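# Place the folded umbrella flat inside the storage box

## Task

Get the folded umbrella lying flat on the floor of the storage box, with no part of it touching any box wall. Striking the rim, or leaving the umbrella propped on the rim or on the upper inner face of a wall, may count as failure. The box has to stay exactly where it began, neither rotated nor tipped. The umbrella must stay in place by itself, so the gripper has to release it and the arm must withdraw before the job counts as finished.

## Robot and tools

Robot: two UFACTORY xArm6 arms, left_arm and right_arm, each with a two-finger parallel gripper and a wrist camera. The names do not describe image sides. Base poses in the scene frame: left_arm at (-0.044, +0.311, 0) m with quat_wxyz (+0.995, 0, 0, +0.103); right_arm at (+0.036, -0.331, 0) m with quat_wxyz (+0.999, 0, 0, +0.042). Any mounting plates and the metal frame behind the arms are fixed obstacles.

Scene frame: the origin sits on the table surface midway between the arms. +z is up, +x reaches out over the table, and left_arm is on the +y side. All reported positions and velocities use this frame.

execute_actions takes "actions", a list that is empty or holds exactly one item, plus an optional "pictures" boolean (camera images are included unless it is false).
- An empty list sends nothing and reports the current state.
- A motion item is {"rows": [...], "steps": n}. n is 1 to 15 control steps of 1/30 s each, and defaults to 15. Each row is used for one step. If there are fewer rows than steps, the last row repeats.
- A wait item is {"steps": n} with n up to 300. It sends no command and returns once that many steps have passed since the previous result; your thinking time counts toward them.

Every row is one flat list of 14 numbers covering both arms, even when only one arm moves. Its order is left_arm waist, shoulder, elbow, forearm roll, wrist pitch, wrist roll, opening, then the same seven for right_arm. The joint values are absolute target angles in radians, in the same form as the Joint positions line; they are not offsets. Stated ranges: waist -6.283 to 6.283, shoulder -2.059 to 2.094, elbow -3.927 to 0.192, forearm roll -6.283 to 6.283, wrist pitch -1.693 to 3.142, wrist roll -6.283 to 6.283. Opening is an absolute command from -1 (closed) to +1 (fully open). A whole call is refused, and nothing is sent, if any target is more than 0.010 rad beyond a stated end and also further out than that joint's last reading. Real ends can differ by up to 0.010 rad. A target past a real end is clipped there, and the result then says "joint sent to its limit"; this message can refer to an earlier action that is still running. If it does not appear, you still cannot assume more travel is available.

Motion limits: joint targets change by at most 3.14 rad/s, reaching that speed over 0.16 s, and the joints of one arm are timed to arrive together. Each step's target stays within 0.623 rad of the measured angle. If a step's targets would carry the gripper more than 70 mm from where it is, that arm's targets are scaled back. Between calls, arms keep heading for the last row sent until they settle or a step is HELD.

Gripper: fingers point along the gripper's +z axis and close along its y axis. end_effector_position is the point between the closed finger pads, roughly 2 cm behind the tips. Closing pushes the tips about 10 mm further along +z. To keep hold of something, command an opening well below grip_measured; a lower value squeezes harder, up to about 24 N per pad. Closing fast can press harder.

Result lines:
- State line (left_arm: … | right_arm: …): gripper position (m), quat_wxyz, and linear and angular velocity. The printed hand position may be off, more so at long reach.
- Joint positions / Joint velocities: one block per arm with six joints (rad, rad/s), then the finger-pad gap (m; 0.084 is fully open).
- grip_measured: the measured opening on the command scale.
- Joint torques: the total drive output per joint. These readings are noisy and offset, and are nonzero even in free air.
- "joint command not followed": a clearance check changed or blocked some targets. HELD: on the marked steps your row, or part of it, was not sent. "too close": a warning about arm proximity.
- TORQUE FAULT: contact torque reached a load limit (N m: waist 46.5, shoulder 46.5, elbow 27.9, forearm roll 27.9, wrist pitch 18.6, wrist roll 18.6; a carried object's weight adds to this). The arm backs off, pauses 10 s and drops the rest of the call.
- MOTOR HOT appears from 65 °C. At 80 °C an OVER-TEMPERATURE FAULT brakes that arm until it cools. Holding loads for a long time heats the motors, even while you are thinking.

zoom_image: give "camera" (cam_head_left, cam_head_right, cam_high, cam_left_wrist or cam_right_wrist) and "region" [x0, y0, x1, y1] in pixels of that camera's latest 896x504 image, with the origin at top-left and a size of at most 504x504. It returns an enlarged view.



Cameras: images arrive in the order cam_head_left, cam_head_right, cam_high, cam_left_wrist, cam_right_wrist. The given calibration (K, distortion D, T_world_to_cam mapping scene-frame points into each camera) is approximate. Wrist camera poses follow the joint readings, and a result lists any camera whose numbers change.

Things to avoid: dropping the umbrella, knocking anything off the table, moving or tilting the box, touching the box rim, letting the arms collide or press on each other, and forceful pushes or impacts. Loose objects may occasionally get a short random nudge. Prefer smooth, economical motions. When the umbrella is down, open the gripper and lift the arm clear before calling finished_scene.

Each tool is called after "Emit:" by a JSON object that holds its "name" and its "arguments", one argument or row to a line.

Reference images:

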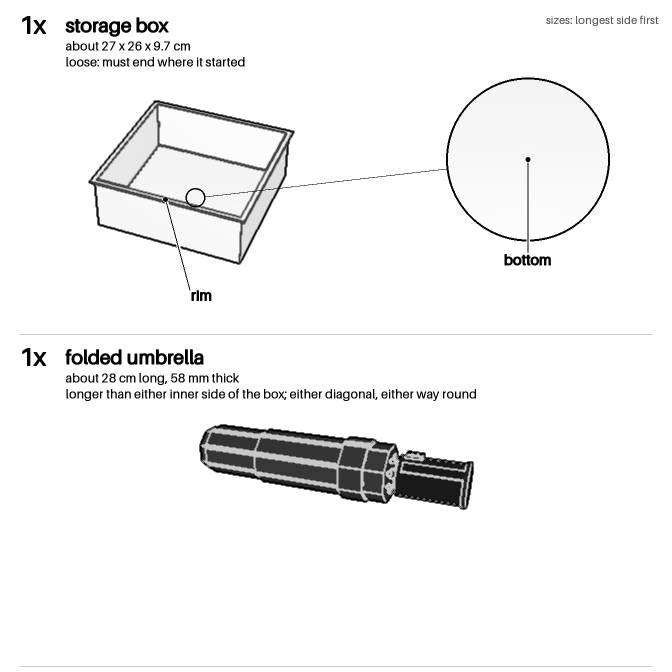

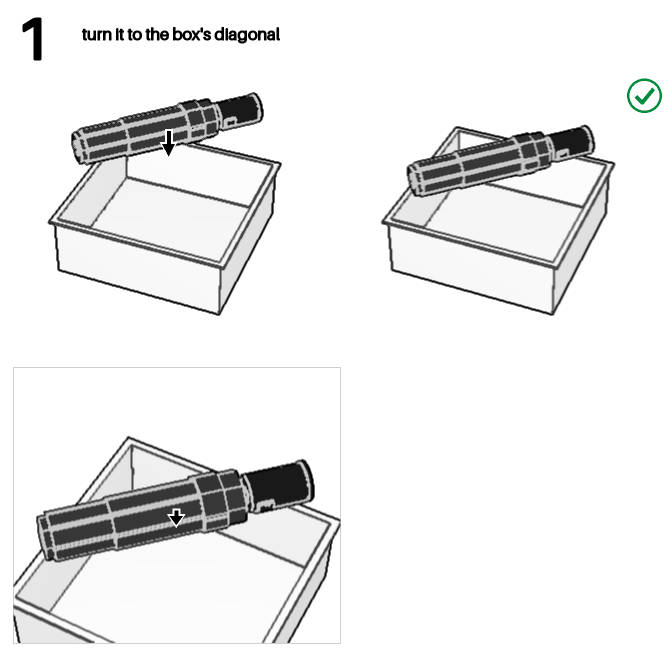

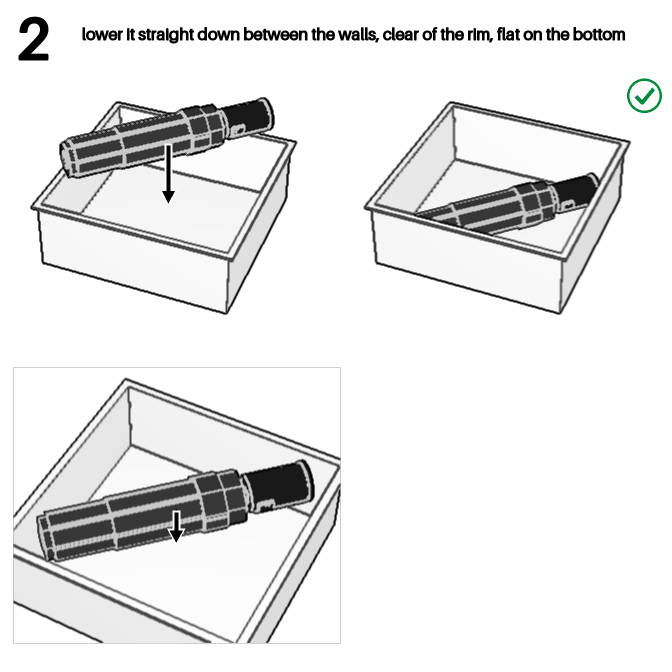

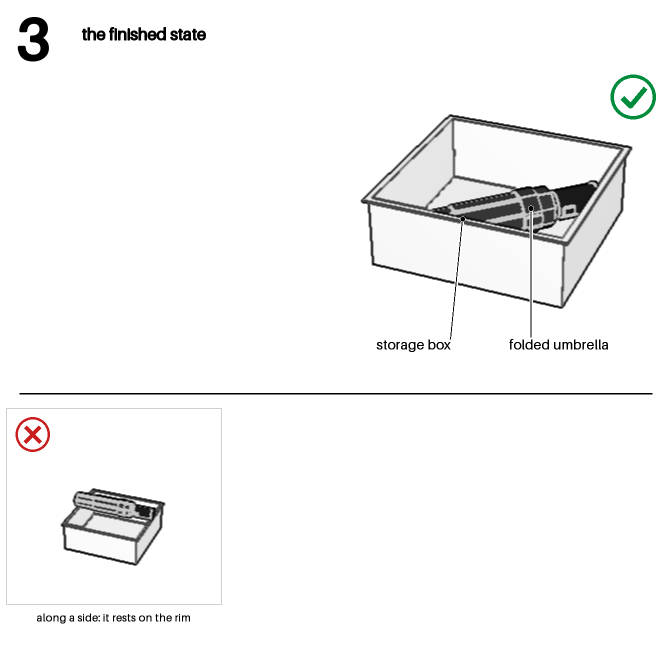

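## Session

Emit:
{"name": "execute_actions", "arguments": {
  "actions": []
}}

Scene clock: 0.00 s of 3960.00 s.
left_arm: end_effector_position=(+0.1108, +0.6300, +0.2576) grip_measured=+1.00 end_effector_quat_wxyz=(-0.160, -0.635, +0.648, -0.389) end_effector_velocity=(+0.000, -0.000, -0.000) end_effector_angular_velocity=(-0.000, -0.000, -0.000) | right_arm: end_effector_position=(+0.1390, -0.1063, +0.1465) grip_measured=+1.00 end_effector_quat_wxyz=(+0.200, -0.234, +0.939, -0.156) end_effector_velocity=(+0.000, -0.001, -0.000) end_effector_angular_velocity=(-0.002, -0.000, -0.002)
Joint positions: left_arm=[ 1.221  0.181 -1.338 -0.422  1.922  3.033  0.084] | right_arm=[ 1.475 -0.6   -0.327 -0.505  1.194 -1.819  0.084]
Joint velocities: left_arm=[-0.     0.     0.001  0.    -0.001  0.001  0.   ] | right_arm=[ 0.    -0.     0.     0.     0.002  0.001  0.   ]
Joint torques (N m, as the arm reports them, + toward a larger angle): no reading
Motor temperatures (°C, as the motors report them): left_arm=[35 35 38 38 38 42] | right_arm=[36 36 39 37 41 37]

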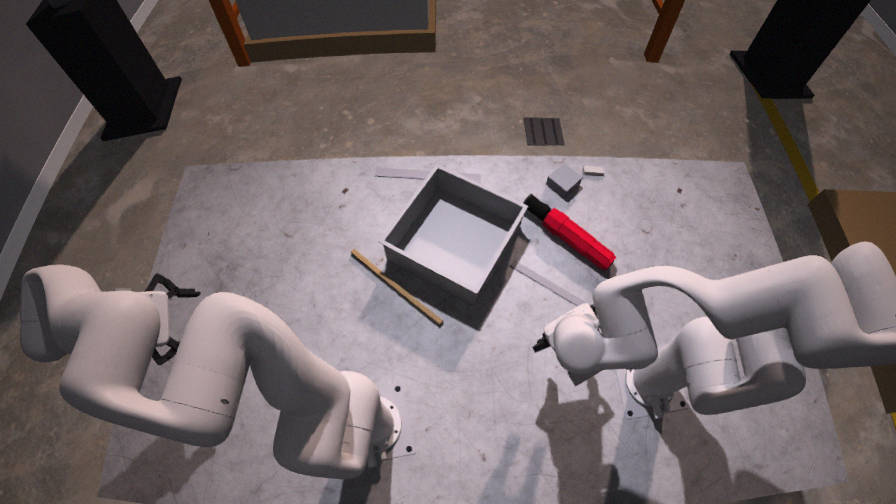

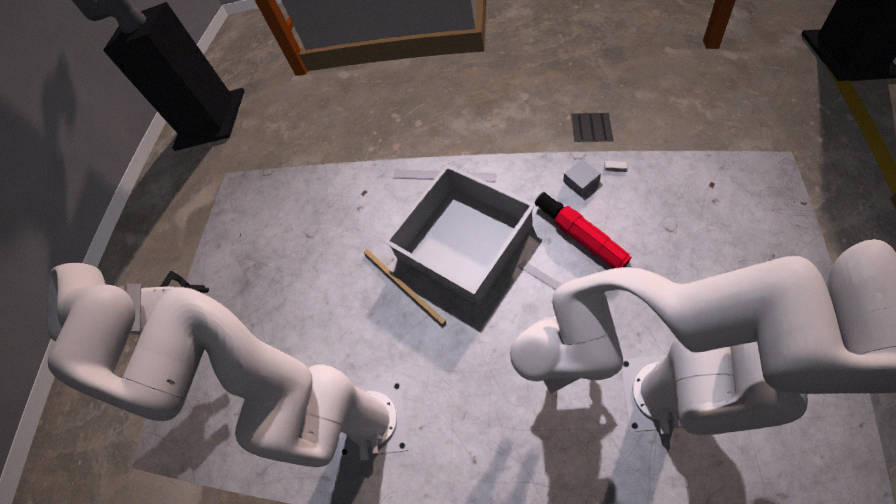

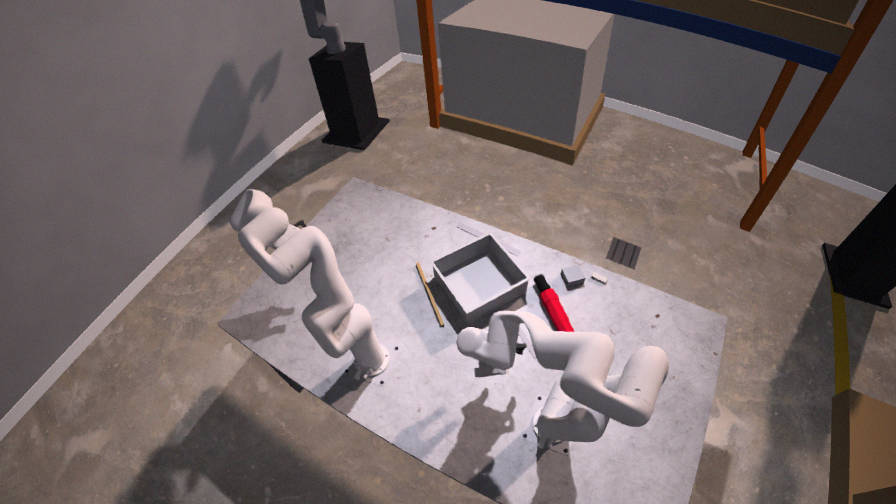

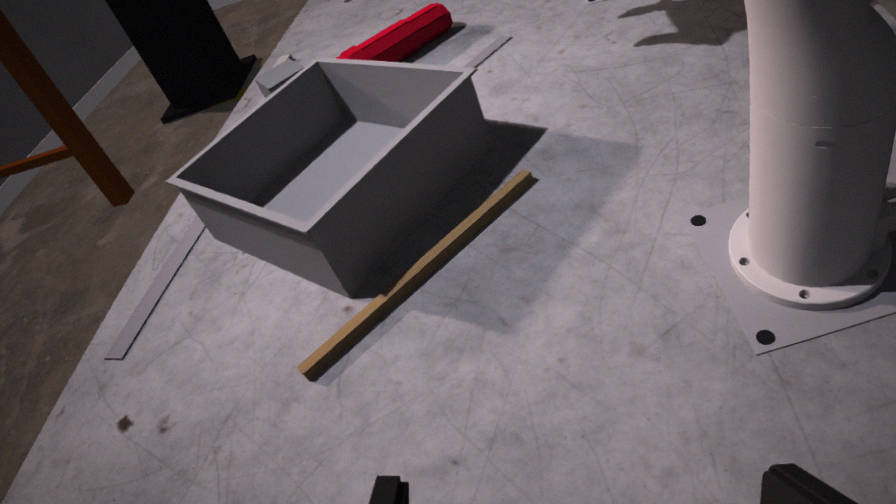

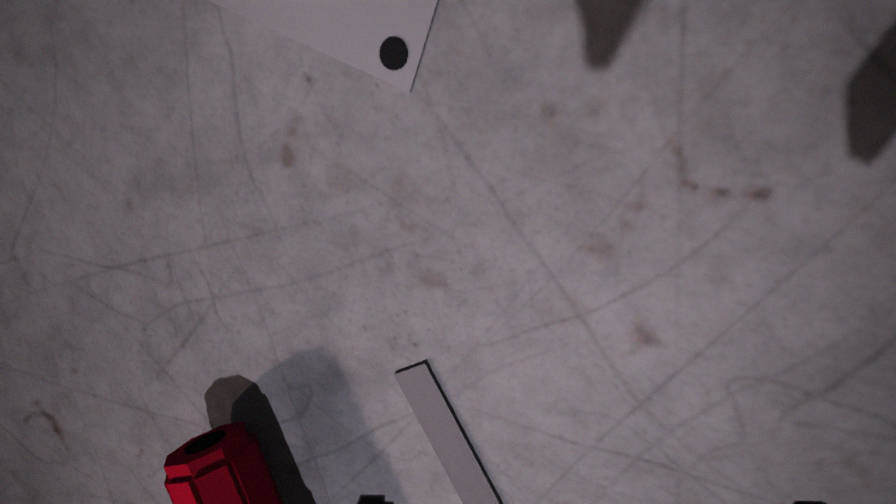

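Emit:
{"name": "zoom_image", "arguments": {
  "camera": "cam_head_left",
  "region": [340, 140, 660, 340]
}}

Emit:
{"name": "zoom_image", "arguments": {
  "camera": "cam_head_right",
  "region": [340, 140, 660, 340]
}}

Region (340, 140, 660, 340) of cam_head_left's 896x504 image, scaled by 1.575, with more detail than that image has; it fills the top 315 rows of this view, and the rest is white.

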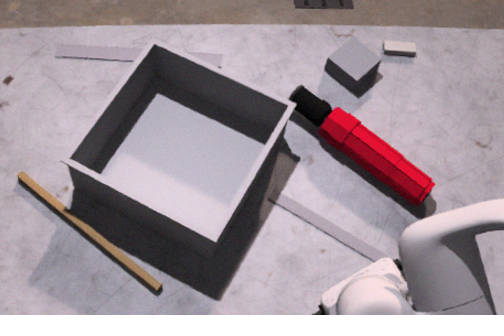

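Region (340, 140, 660, 340) of cam_head_right's 896x504 image, scaled by 1.575, with more detail than that image has; it fills the top 315 rows of this view, and the rest is white.

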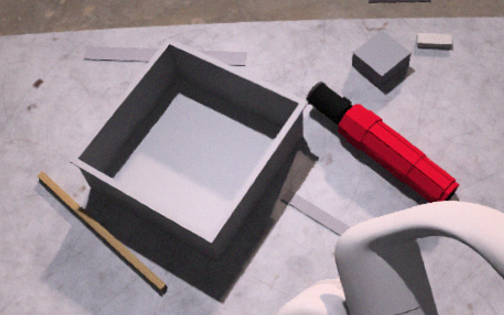

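Emit:
{"name": "zoom_image", "arguments": {
  "camera": "cam_head_left",
  "region": [510, 180, 630, 280]
}}

Emit:
{"name": "zoom_image", "arguments": {
  "camera": "cam_head_left",
  "region": [370, 155, 540, 305]
}}

Region (510, 180, 630, 280) of cam_head_left's 896x504 image, scaled by 4.200, with more detail than that image has.

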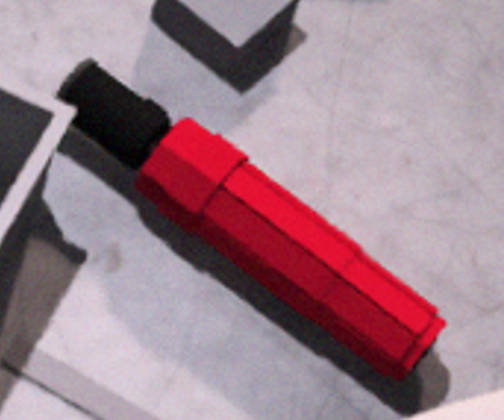

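Region (370, 155, 540, 305) of cam_head_left's 896x504 image, scaled by 2.965, with more detail than that image has; it fills the top 445 rows of this view, and the rest is white.

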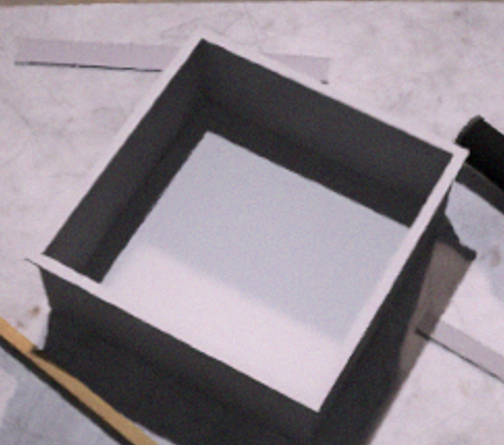

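Emit:
{"name": "zoom_image", "arguments": {
  "camera": "cam_head_left",
  "region": [410, 160, 490, 230]
}}

Emit:
{"name": "zoom_image", "arguments": {
  "camera": "cam_left_wrist",
  "region": [160, 50, 500, 310]
}}

Region (410, 160, 490, 230) of cam_head_left's 896x504 image, scaled by 6.300, with more detail than that image has; it fills the top 441 rows of this view, and the rest is white.

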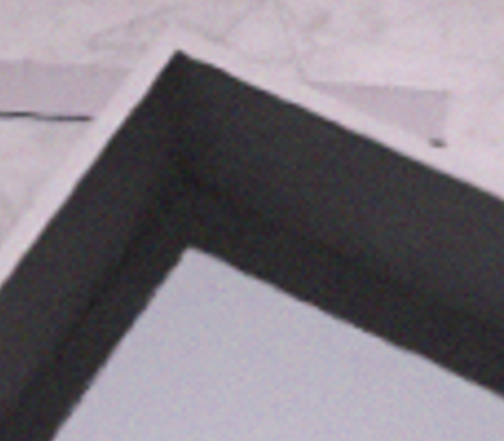

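Region (160, 50, 500, 310) of cam_left_wrist's 896x504 image, scaled by 1.482, with more detail than that image has; it fills the top 385 rows of this view, and the rest is white.

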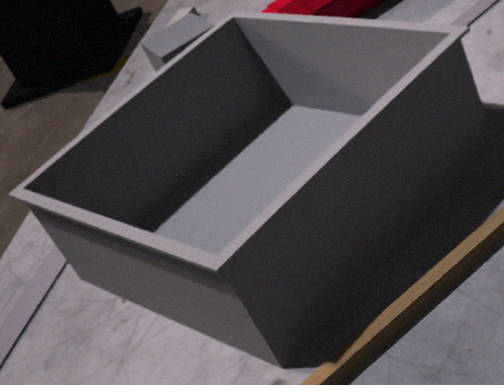

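Emit:
{"name": "execute_actions", "arguments": {
  "actions": [
    {"rows": [[1.221,0.181,-1.338,-0.422,1.922,3.033,1, 0.2132,-0.3264,-0.9588,0,1.2852,-0.495,1]], "steps": 15}
  ],
  "pictures": false
}}

Scene clock: 81.80 s of 3960.00 s.
left_arm: end_effector_position=(+0.1109, +0.6301, +0.2575) grip_measured=+1.00 end_effector_quat_wxyz=(-0.160, -0.635, +0.648, -0.389) end_effector_velocity=(-0.000, -0.000, -0.000) end_effector_angular_velocity=(+0.000, +0.000, -0.001) | right_arm: end_effector_position=(+0.2446, -0.0721, +0.2279) grip_measured=+1.00 end_effector_quat_wxyz=(+0.077, +0.386, +0.918, -0.057) end_effector_velocity=(+0.326, -0.102, +0.116) end_effector_angular_velocity=(+0.521, +0.007, -2.701)
Joint positions: left_arm=[ 1.221  0.181 -1.338 -0.422  1.922  3.033  0.084] | right_arm=[ 0.927 -0.424 -0.735 -0.18   1.252 -1.271  0.084]
Joint velocities: left_arm=[ 0.    -0.     0.     0.001  0.     0.001  0.   ] | right_arm=[-1.273  0.236 -0.536  0.435  0.079  1.264 -0.   ]
Joint torques (N m, as the arm reports them, + toward a larger angle): left_arm=[ -0.18 -19.54 -21.45  -0.42  -0.27  -0.15] | right_arm=[ -2.06 -11.45  -9.14  -0.1   -1.5   -0.31]
Motor temperatures (°C, as the motors report them): left_arm=[35 35 40 38 38 42] | right_arm=[36 36 41 37 41 37]
Steps of this call (steps 1 to 90: nothing new was sent; then 78.30 s passed at rest; steps 91 to 105: all 15 steps of this action). Readings (joint positions):
91: left_arm=[1.221 0.181 -1.338 -0.422 1.922 3.033] | right_arm=[1.474 -0.600 -0.327 -0.505 1.195 -1.818]
92: left_arm=[1.221 0.181 -1.338 -0.422 1.922 3.033] | right_arm=[1.469 -0.598 -0.332 -0.500 1.196 -1.811]
94: left_arm=[1.221 0.181 -1.338 -0.422 1.922 3.033] | right_arm=[1.412 -0.572 -0.385 -0.451 1.205 -1.751]
98: left_arm=[1.221 0.181 -1.338 -0.422 1.922 3.033] | right_arm=[1.230 -0.501 -0.561 -0.321 1.227 -1.574]
105: the state above

Emit:
{"name": "execute_actions", "arguments": {
  "actions": [
    {"steps": 30}
  ]
}}

Scene clock: 83.33 s of 3960.00 s.
left_arm: end_effector_position=(+0.1109, +0.6301, +0.2575) grip_measured=+1.00 end_effector_quat_wxyz=(-0.160, -0.635, +0.648, -0.389) end_effector_velocity=(+0.000, +0.000, -0.000) end_effector_angular_velocity=(+0.001, -0.000, +0.001) | right_arm: end_effector_position=(+0.4055, -0.2185, +0.2800) grip_measured=+1.00 end_effector_quat_wxyz=(+0.000, +0.923, +0.386, -0.000) end_effector_velocity=(-0.001, -0.000, -0.001) end_effector_angular_velocity=(-0.001, +0.002, -0.001)
Joint positions: left_arm=[ 1.221  0.181 -1.338 -0.422  1.922  3.033  0.084] | right_arm=[ 0.213 -0.326 -0.959 -0.     1.285 -0.495  0.084]
Joint velocities: left_arm=[ 0.    -0.     0.001 -0.    -0.002  0.     0.   ] | right_arm=[ 0.    -0.     0.002  0.     0.     0.001 -0.   ]
Joint torques (N m, as the arm reports them, + toward a larger angle): left_arm=[  0.27 -19.74 -21.49  -0.54  -0.23   0.  ] | right_arm=[ -2.38 -13.02 -10.47   0.4   -1.94  -0.33]
Motor temperatures (°C, as the motors report them): left_arm=[35 35 40 38 38 42] | right_arm=[36 36 41 37 41 37]
Steps of this call (steps 1 to 45: the robot went on to your last target; step 46: nothing new was sent). Readings (joint positions):
1: left_arm=[1.221 0.181 -1.338 -0.422 1.922 3.033] | right_arm=[0.885 -0.416 -0.752 -0.166 1.255 -1.229]
2: left_arm=[1.221 0.181 -1.338 -0.422 1.922 3.033] | right_arm=[0.843 -0.409 -0.768 -0.154 1.257 -1.187]
4: left_arm=[1.221 0.181 -1.338 -0.422 1.922 3.033] | right_arm=[0.761 -0.397 -0.795 -0.132 1.261 -1.105]
8: left_arm=[1.221 0.181 -1.338 -0.422 1.922 3.033] | right_arm=[0.604 -0.377 -0.841 -0.094 1.268 -0.936]
46: the state above
All arms were judged still, so your last target was given up. Only a new action makes them travel on or press farther. Fingers that are still opening or closing keep moving.
camera_calibration (this result's frames):
cam_left_wrist: T_world_to_cam=[[-0.944501, -0.114362, -0.307959, 0.287497], [0.146058, 0.693504, -0.705492, -0.203579], [0.294252, -0.711318, -0.638312, 0.7108], [0, 0, 0, 1]] pos_world=[0.0921214, 0.679667, 0.398626]
cam_right_wrist: T_world_to_cam=[[0.719, -0.694975, 0.00706787, -0.412295], [-0.694957, -0.719033, -0.00506989, 0.196638], [0.00860548, -0.00126661, -0.999962, 0.404633], [0, 0, 0, 1]] pos_world=[0.429613, -0.144633, 0.408528]

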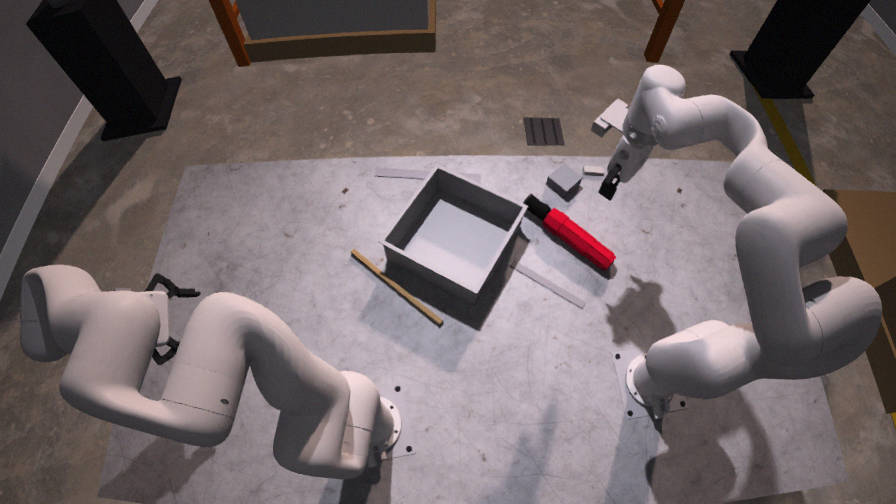

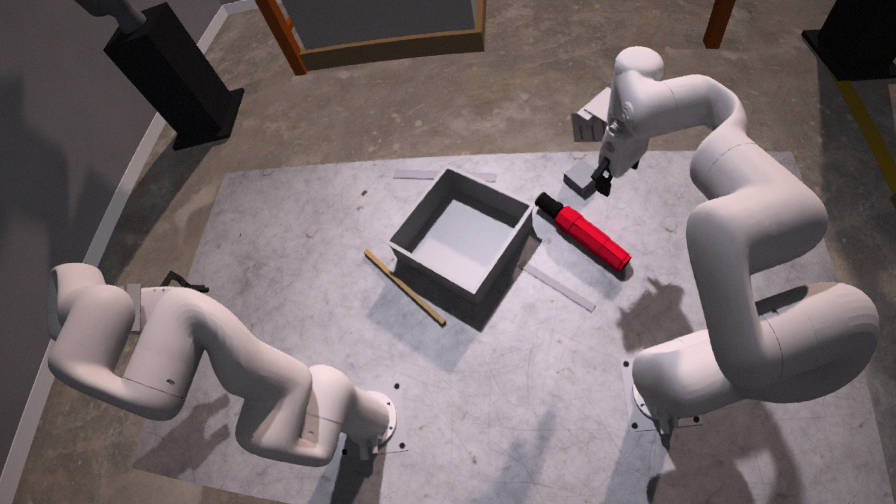

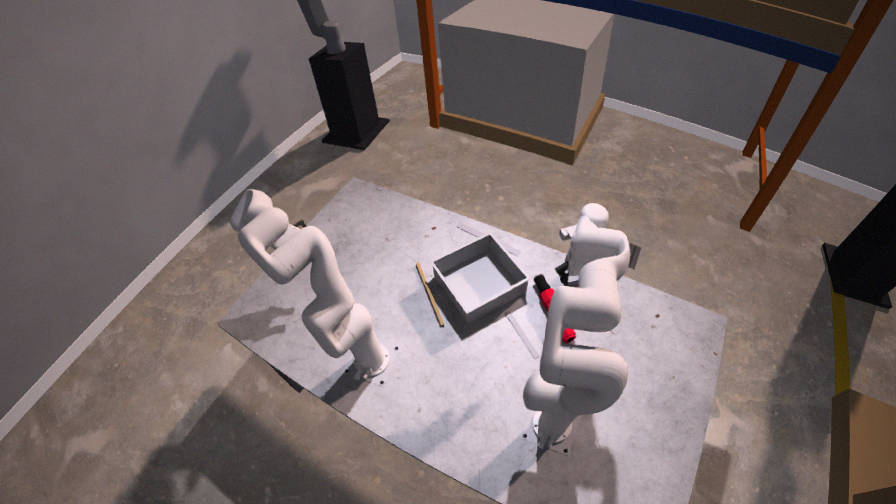

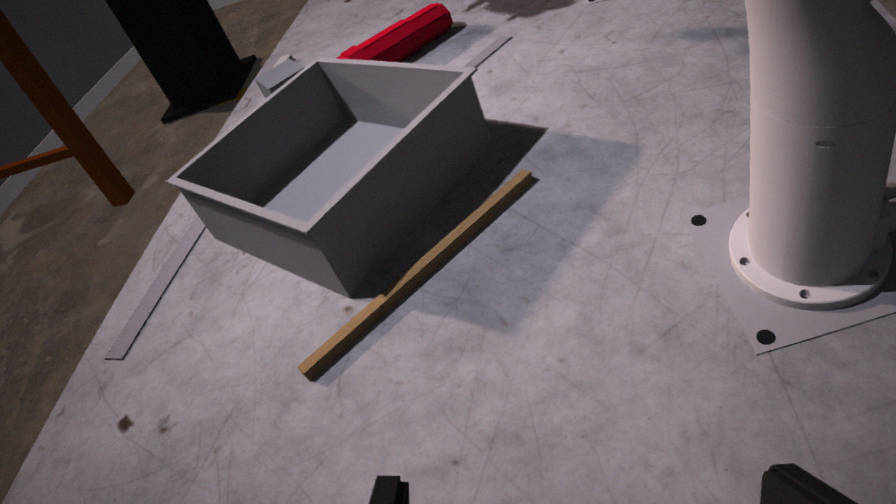

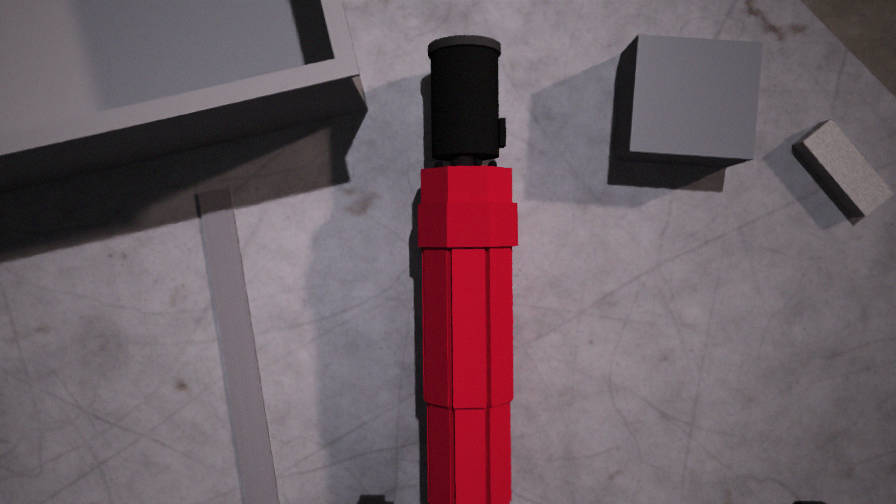

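Emit:
{"name": "zoom_image", "arguments": {
  "camera": "cam_right_wrist",
  "region": [380, 20, 550, 260]
}}

Emit:
{"name": "zoom_image", "arguments": {
  "camera": "cam_head_right",
  "region": [525, 180, 645, 280]
}}

Region (380, 20, 550, 260) of cam_right_wrist's 896x504 image, scaled by 2.100, with more detail than that image has; it fills the left 357 columns of this view, and the rest is white.

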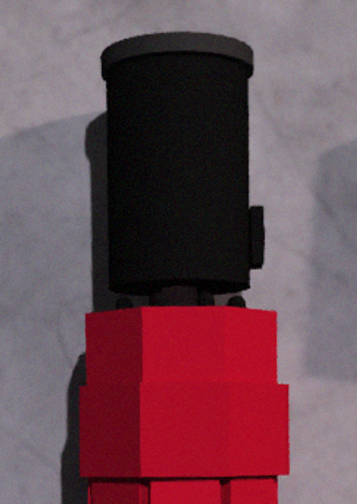

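Region (525, 180, 645, 280) of cam_head_right's 896x504 image, scaled by 4.200, with more detail than that image has.

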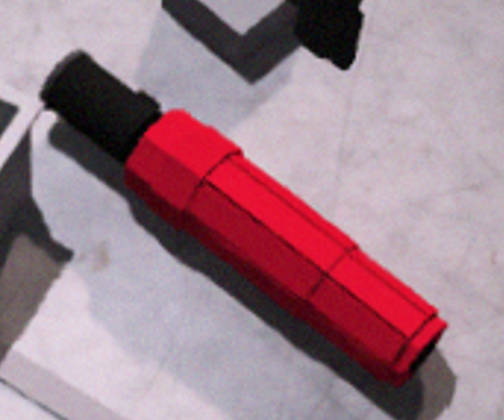

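Emit:
{"name": "execute_actions", "arguments": {
  "actions": [
    {"rows": [[1.221,0.181,-1.338,-0.422,1.922,3.033,1, 0.3085,-0.0526,-0.7824,0,0.835,-0.4175,1]], "steps": 15}
  ]
}}

Scene clock: 127.53 s of 3960.00 s.
left_arm: end_effector_position=(+0.1109, +0.6301, +0.2575) grip_measured=+1.00 end_effector_quat_wxyz=(-0.160, -0.635, +0.648, -0.389) end_effector_velocity=(+0.000, +0.000, +0.000) end_effector_angular_velocity=(+0.002, -0.000, +0.000) | right_arm: end_effector_position=(+0.4227, -0.1733, +0.1331) grip_measured=+1.00 end_effector_quat_wxyz=(-0.000, +0.919, +0.394, -0.005) end_effector_velocity=(-0.015, +0.024, -0.112) end_effector_angular_velocity=(-0.007, +0.015, +0.011)
Joint positions: left_arm=[ 1.221  0.181 -1.338 -0.422  1.922  3.033  0.084] | right_arm=[ 0.305 -0.061 -0.786  0.     0.857 -0.421  0.084]
Joint velocities: left_arm=[-0.    -0.    -0.001  0.    -0.001  0.     0.   ] | right_arm=[ 0.066  0.196  0.14  -0.    -0.319  0.055  0.   ]
Joint torques (N m, as the arm reports them, + toward a larger angle): left_arm=[  0.5  -19.51 -21.32  -0.46  -0.09  -0.06] | right_arm=[ -4.08 -25.51 -12.8    0.36  -2.15  -0.4 ]
Motor temperatures (°C, as the motors report them): left_arm=[35 36 40 38 38 42] | right_arm=[36 36 41 37 41 37]
Steps of this call (steps 1 to 90: nothing new was sent; then 40.70 s passed at rest; steps 91 to 105: all 15 steps of this action). Readings (joint positions):
91: left_arm=[1.221 0.181 -1.338 -0.422 1.922 3.033] | right_arm=[0.213 -0.326 -0.959 -0.000 1.285 -0.495]
92: left_arm=[1.221 0.181 -1.338 -0.422 1.922 3.033] | right_arm=[0.214 -0.324 -0.957 -0.000 1.278 -0.494]
94: left_arm=[1.221 0.181 -1.338 -0.422 1.922 3.033] | right_arm=[0.226 -0.294 -0.941 -0.000 1.219 -0.484]
98: left_arm=[1.221 0.181 -1.338 -0.422 1.922 3.033] | right_arm=[0.259 -0.193 -0.871 0.000 1.069 -0.458]
105: the state above
camera_calibration (this result's frames):
cam_left_wrist: T_world_to_cam=[[-0.944502, -0.114362, -0.307958, 0.287497], [0.146058, 0.693504, -0.705492, -0.203579], [0.294252, -0.711318, -0.638312, 0.710801], [0, 0, 0, 1]] pos_world=[0.0921214, 0.679667, 0.398626]
cam_right_wrist: T_world_to_cam=[[0.731277, -0.682075, 0.0026448, -0.394555], [-0.68208, -0.731265, 0.00442185, 0.231512], [-0.00108199, -0.00503756, -0.999987, 0.26109], [0, 0, 0, 1]] pos_world=[0.446721, -0.0985045, 0.261106]

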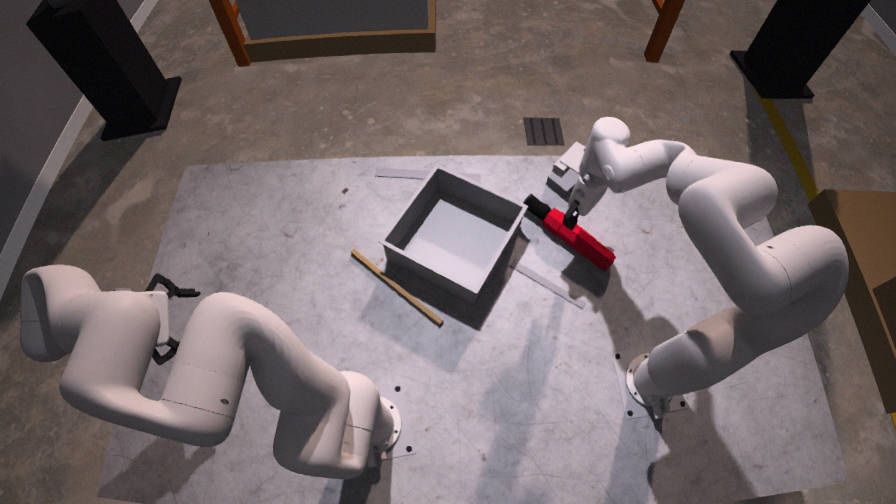

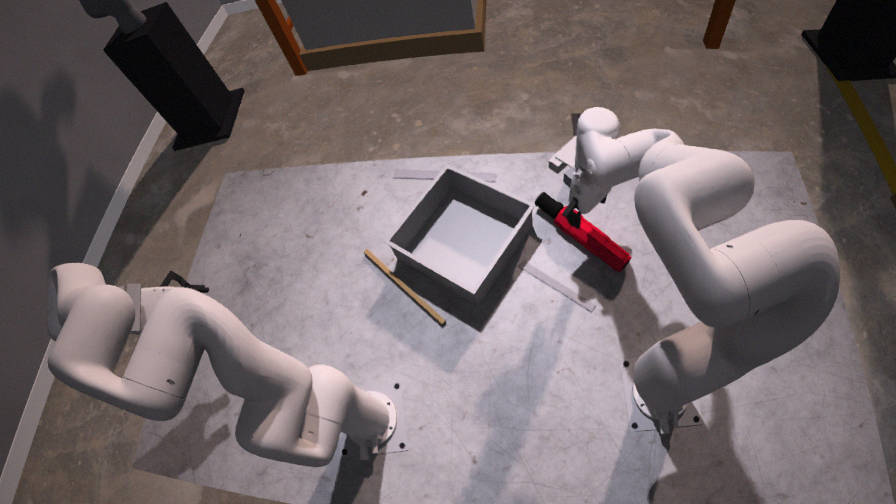

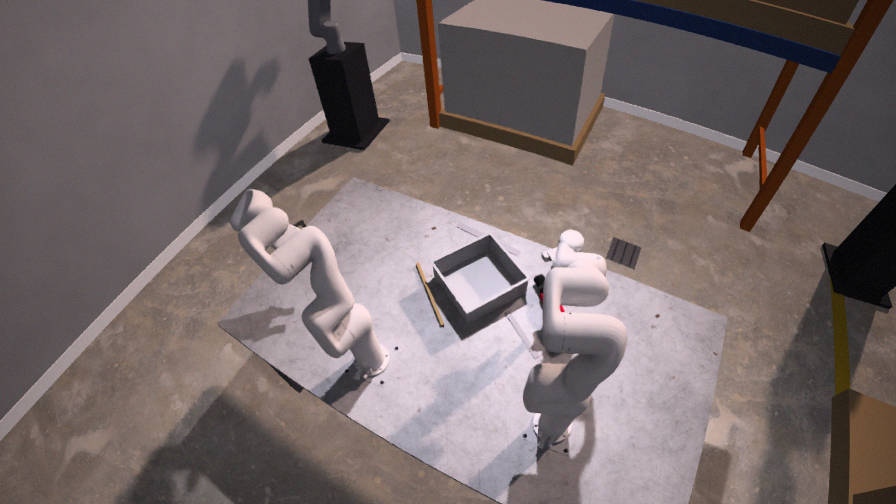

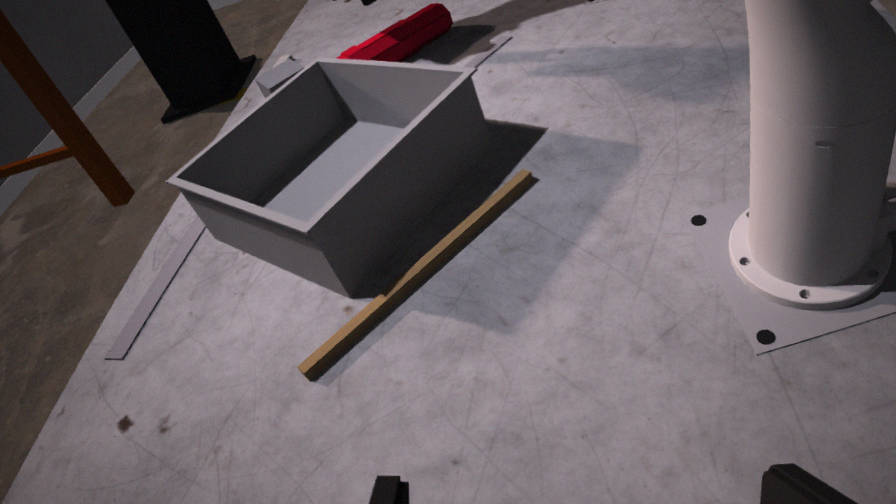

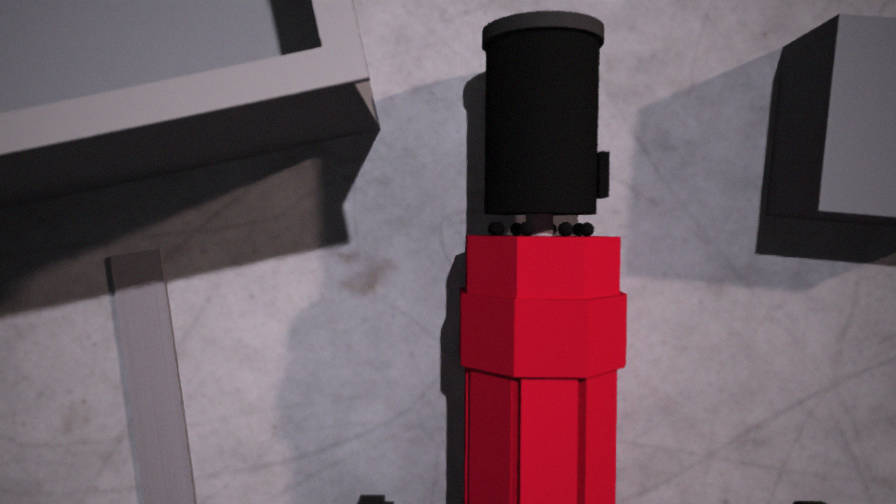

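Emit:
{"name": "execute_actions", "arguments": {
  "actions": []
}}

Scene clock: 130.73 s of 3960.00 s.
left_arm: end_effector_position=(+0.1109, +0.6301, +0.2575) grip_measured=+1.00 end_effector_quat_wxyz=(-0.160, -0.635, +0.648, -0.389) end_effector_velocity=(+0.000, +0.001, +0.000) end_effector_angular_velocity=(+0.003, -0.001, +0.000) | right_arm: end_effector_position=(+0.4249, -0.1707, +0.1300) grip_measured=+1.00 end_effector_quat_wxyz=(+0.000, +0.919, +0.394, +0.000) end_effector_velocity=(+0.000, -0.000, +0.000) end_effector_angular_velocity=(+0.000, -0.001, -0.003)
Joint positions: left_arm=[ 1.221  0.181 -1.338 -0.422  1.922  3.033  0.084] | right_arm=[ 0.308 -0.053 -0.782 -0.     0.835 -0.418  0.084]
Joint velocities: left_arm=[-0.    -0.    -0.001 -0.    -0.002  0.     0.   ] | right_arm=[-0.001 -0.001  0.    -0.     0.     0.002  0.   ]
Joint torques (N m, as the arm reports them, + toward a larger angle): left_arm=[  0.5  -19.38 -21.4   -0.58  -0.14  -0.18] | right_arm=[ -2.27 -17.03  -9.34   0.43  -1.91  -0.32]
Motor temperatures (°C, as the motors report them): left_arm=[35 36 40 38 38 42] | right_arm=[36 36 41 37 41 37]
Steps of this call (steps 1 to 30: the robot went on to your last target; steps 31 to 90: nothing new was sent; then 0.20 s passed at rest). Readings (joint positions):
1: left_arm=[1.221 0.181 -1.338 -0.422 1.922 3.033] | right_arm=[0.306 -0.057 -0.783 0.000 0.849 -0.420]
2: left_arm=[1.221 0.181 -1.338 -0.422 1.922 3.033] | right_arm=[0.307 -0.055 -0.783 0.000 0.843 -0.419]
4: left_arm=[1.221 0.181 -1.338 -0.422 1.922 3.033] | right_arm=[0.308 -0.055 -0.785 -0.000 0.838 -0.418]
8: left_arm=[1.221 0.181 -1.338 -0.422 1.922 3.033] | right_arm=[0.308 -0.055 -0.784 -0.000 0.835 -0.418]
90: the state above
All arms were judged still, so your last target was given up. Only a new action makes them travel on or press farther. Fingers that are still opening or closing keep moving.
camera_calibration (this result's frames):
cam_left_wrist: T_world_to_cam=[[-0.944501, -0.114362, -0.307959, 0.287497], [0.146058, 0.693504, -0.705492, -0.203579], [0.294252, -0.711318, -0.638312, 0.7108], [0, 0, 0, 1]] pos_world=[0.0921214, 0.679667, 0.398626]
cam_right_wrist: T_world_to_cam=[[0.731229, -0.682095, 0.00707058, -0.395013], [-0.682077, -0.731263, -0.00507483, 0.236167], [0.00863197, -0.00111182, -0.999962, 0.254538], [0, 0, 0, 1]] pos_world=[0.447732, -0.0964538, 0.25852]

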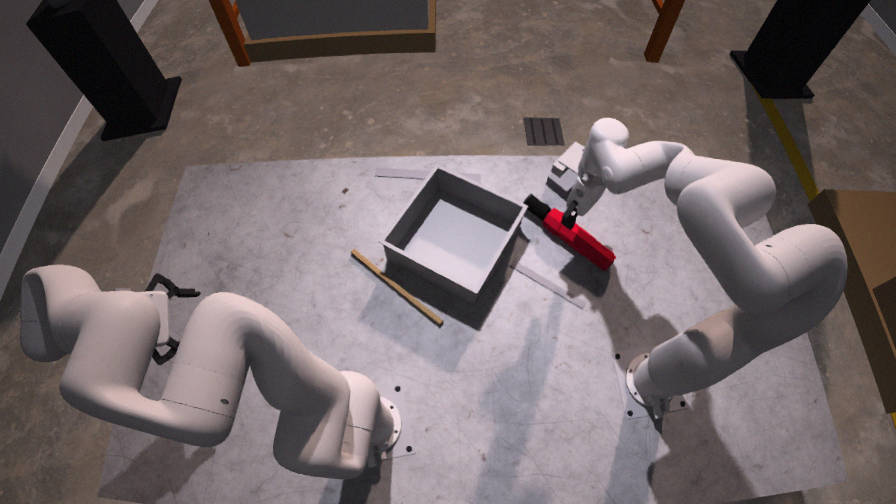

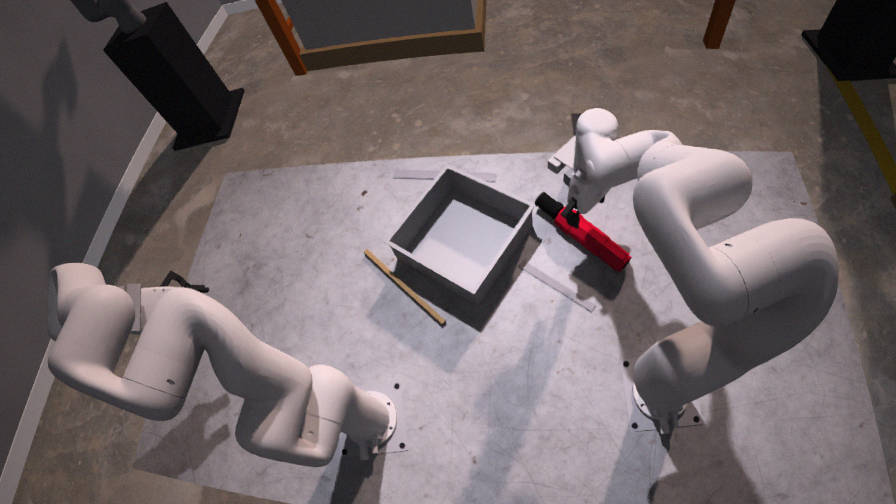

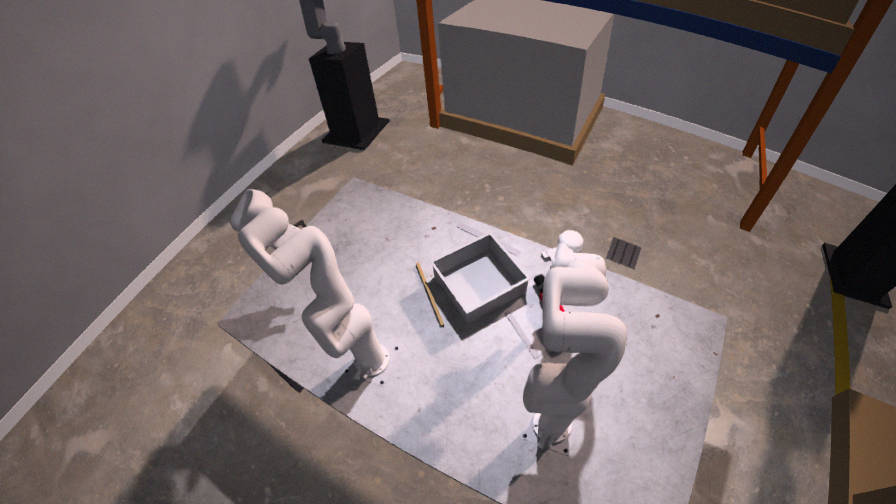

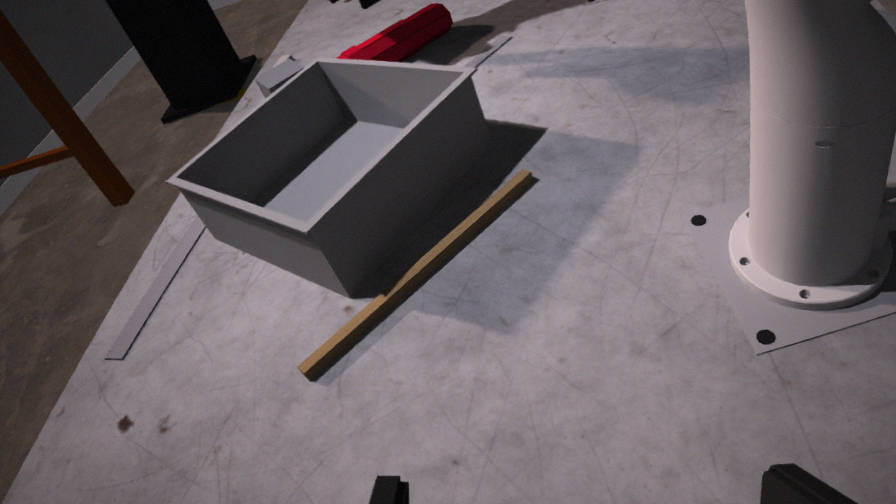

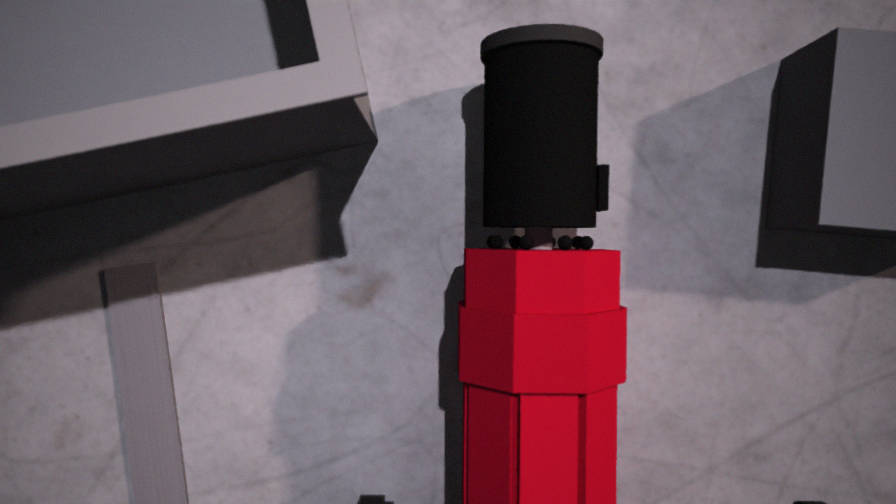

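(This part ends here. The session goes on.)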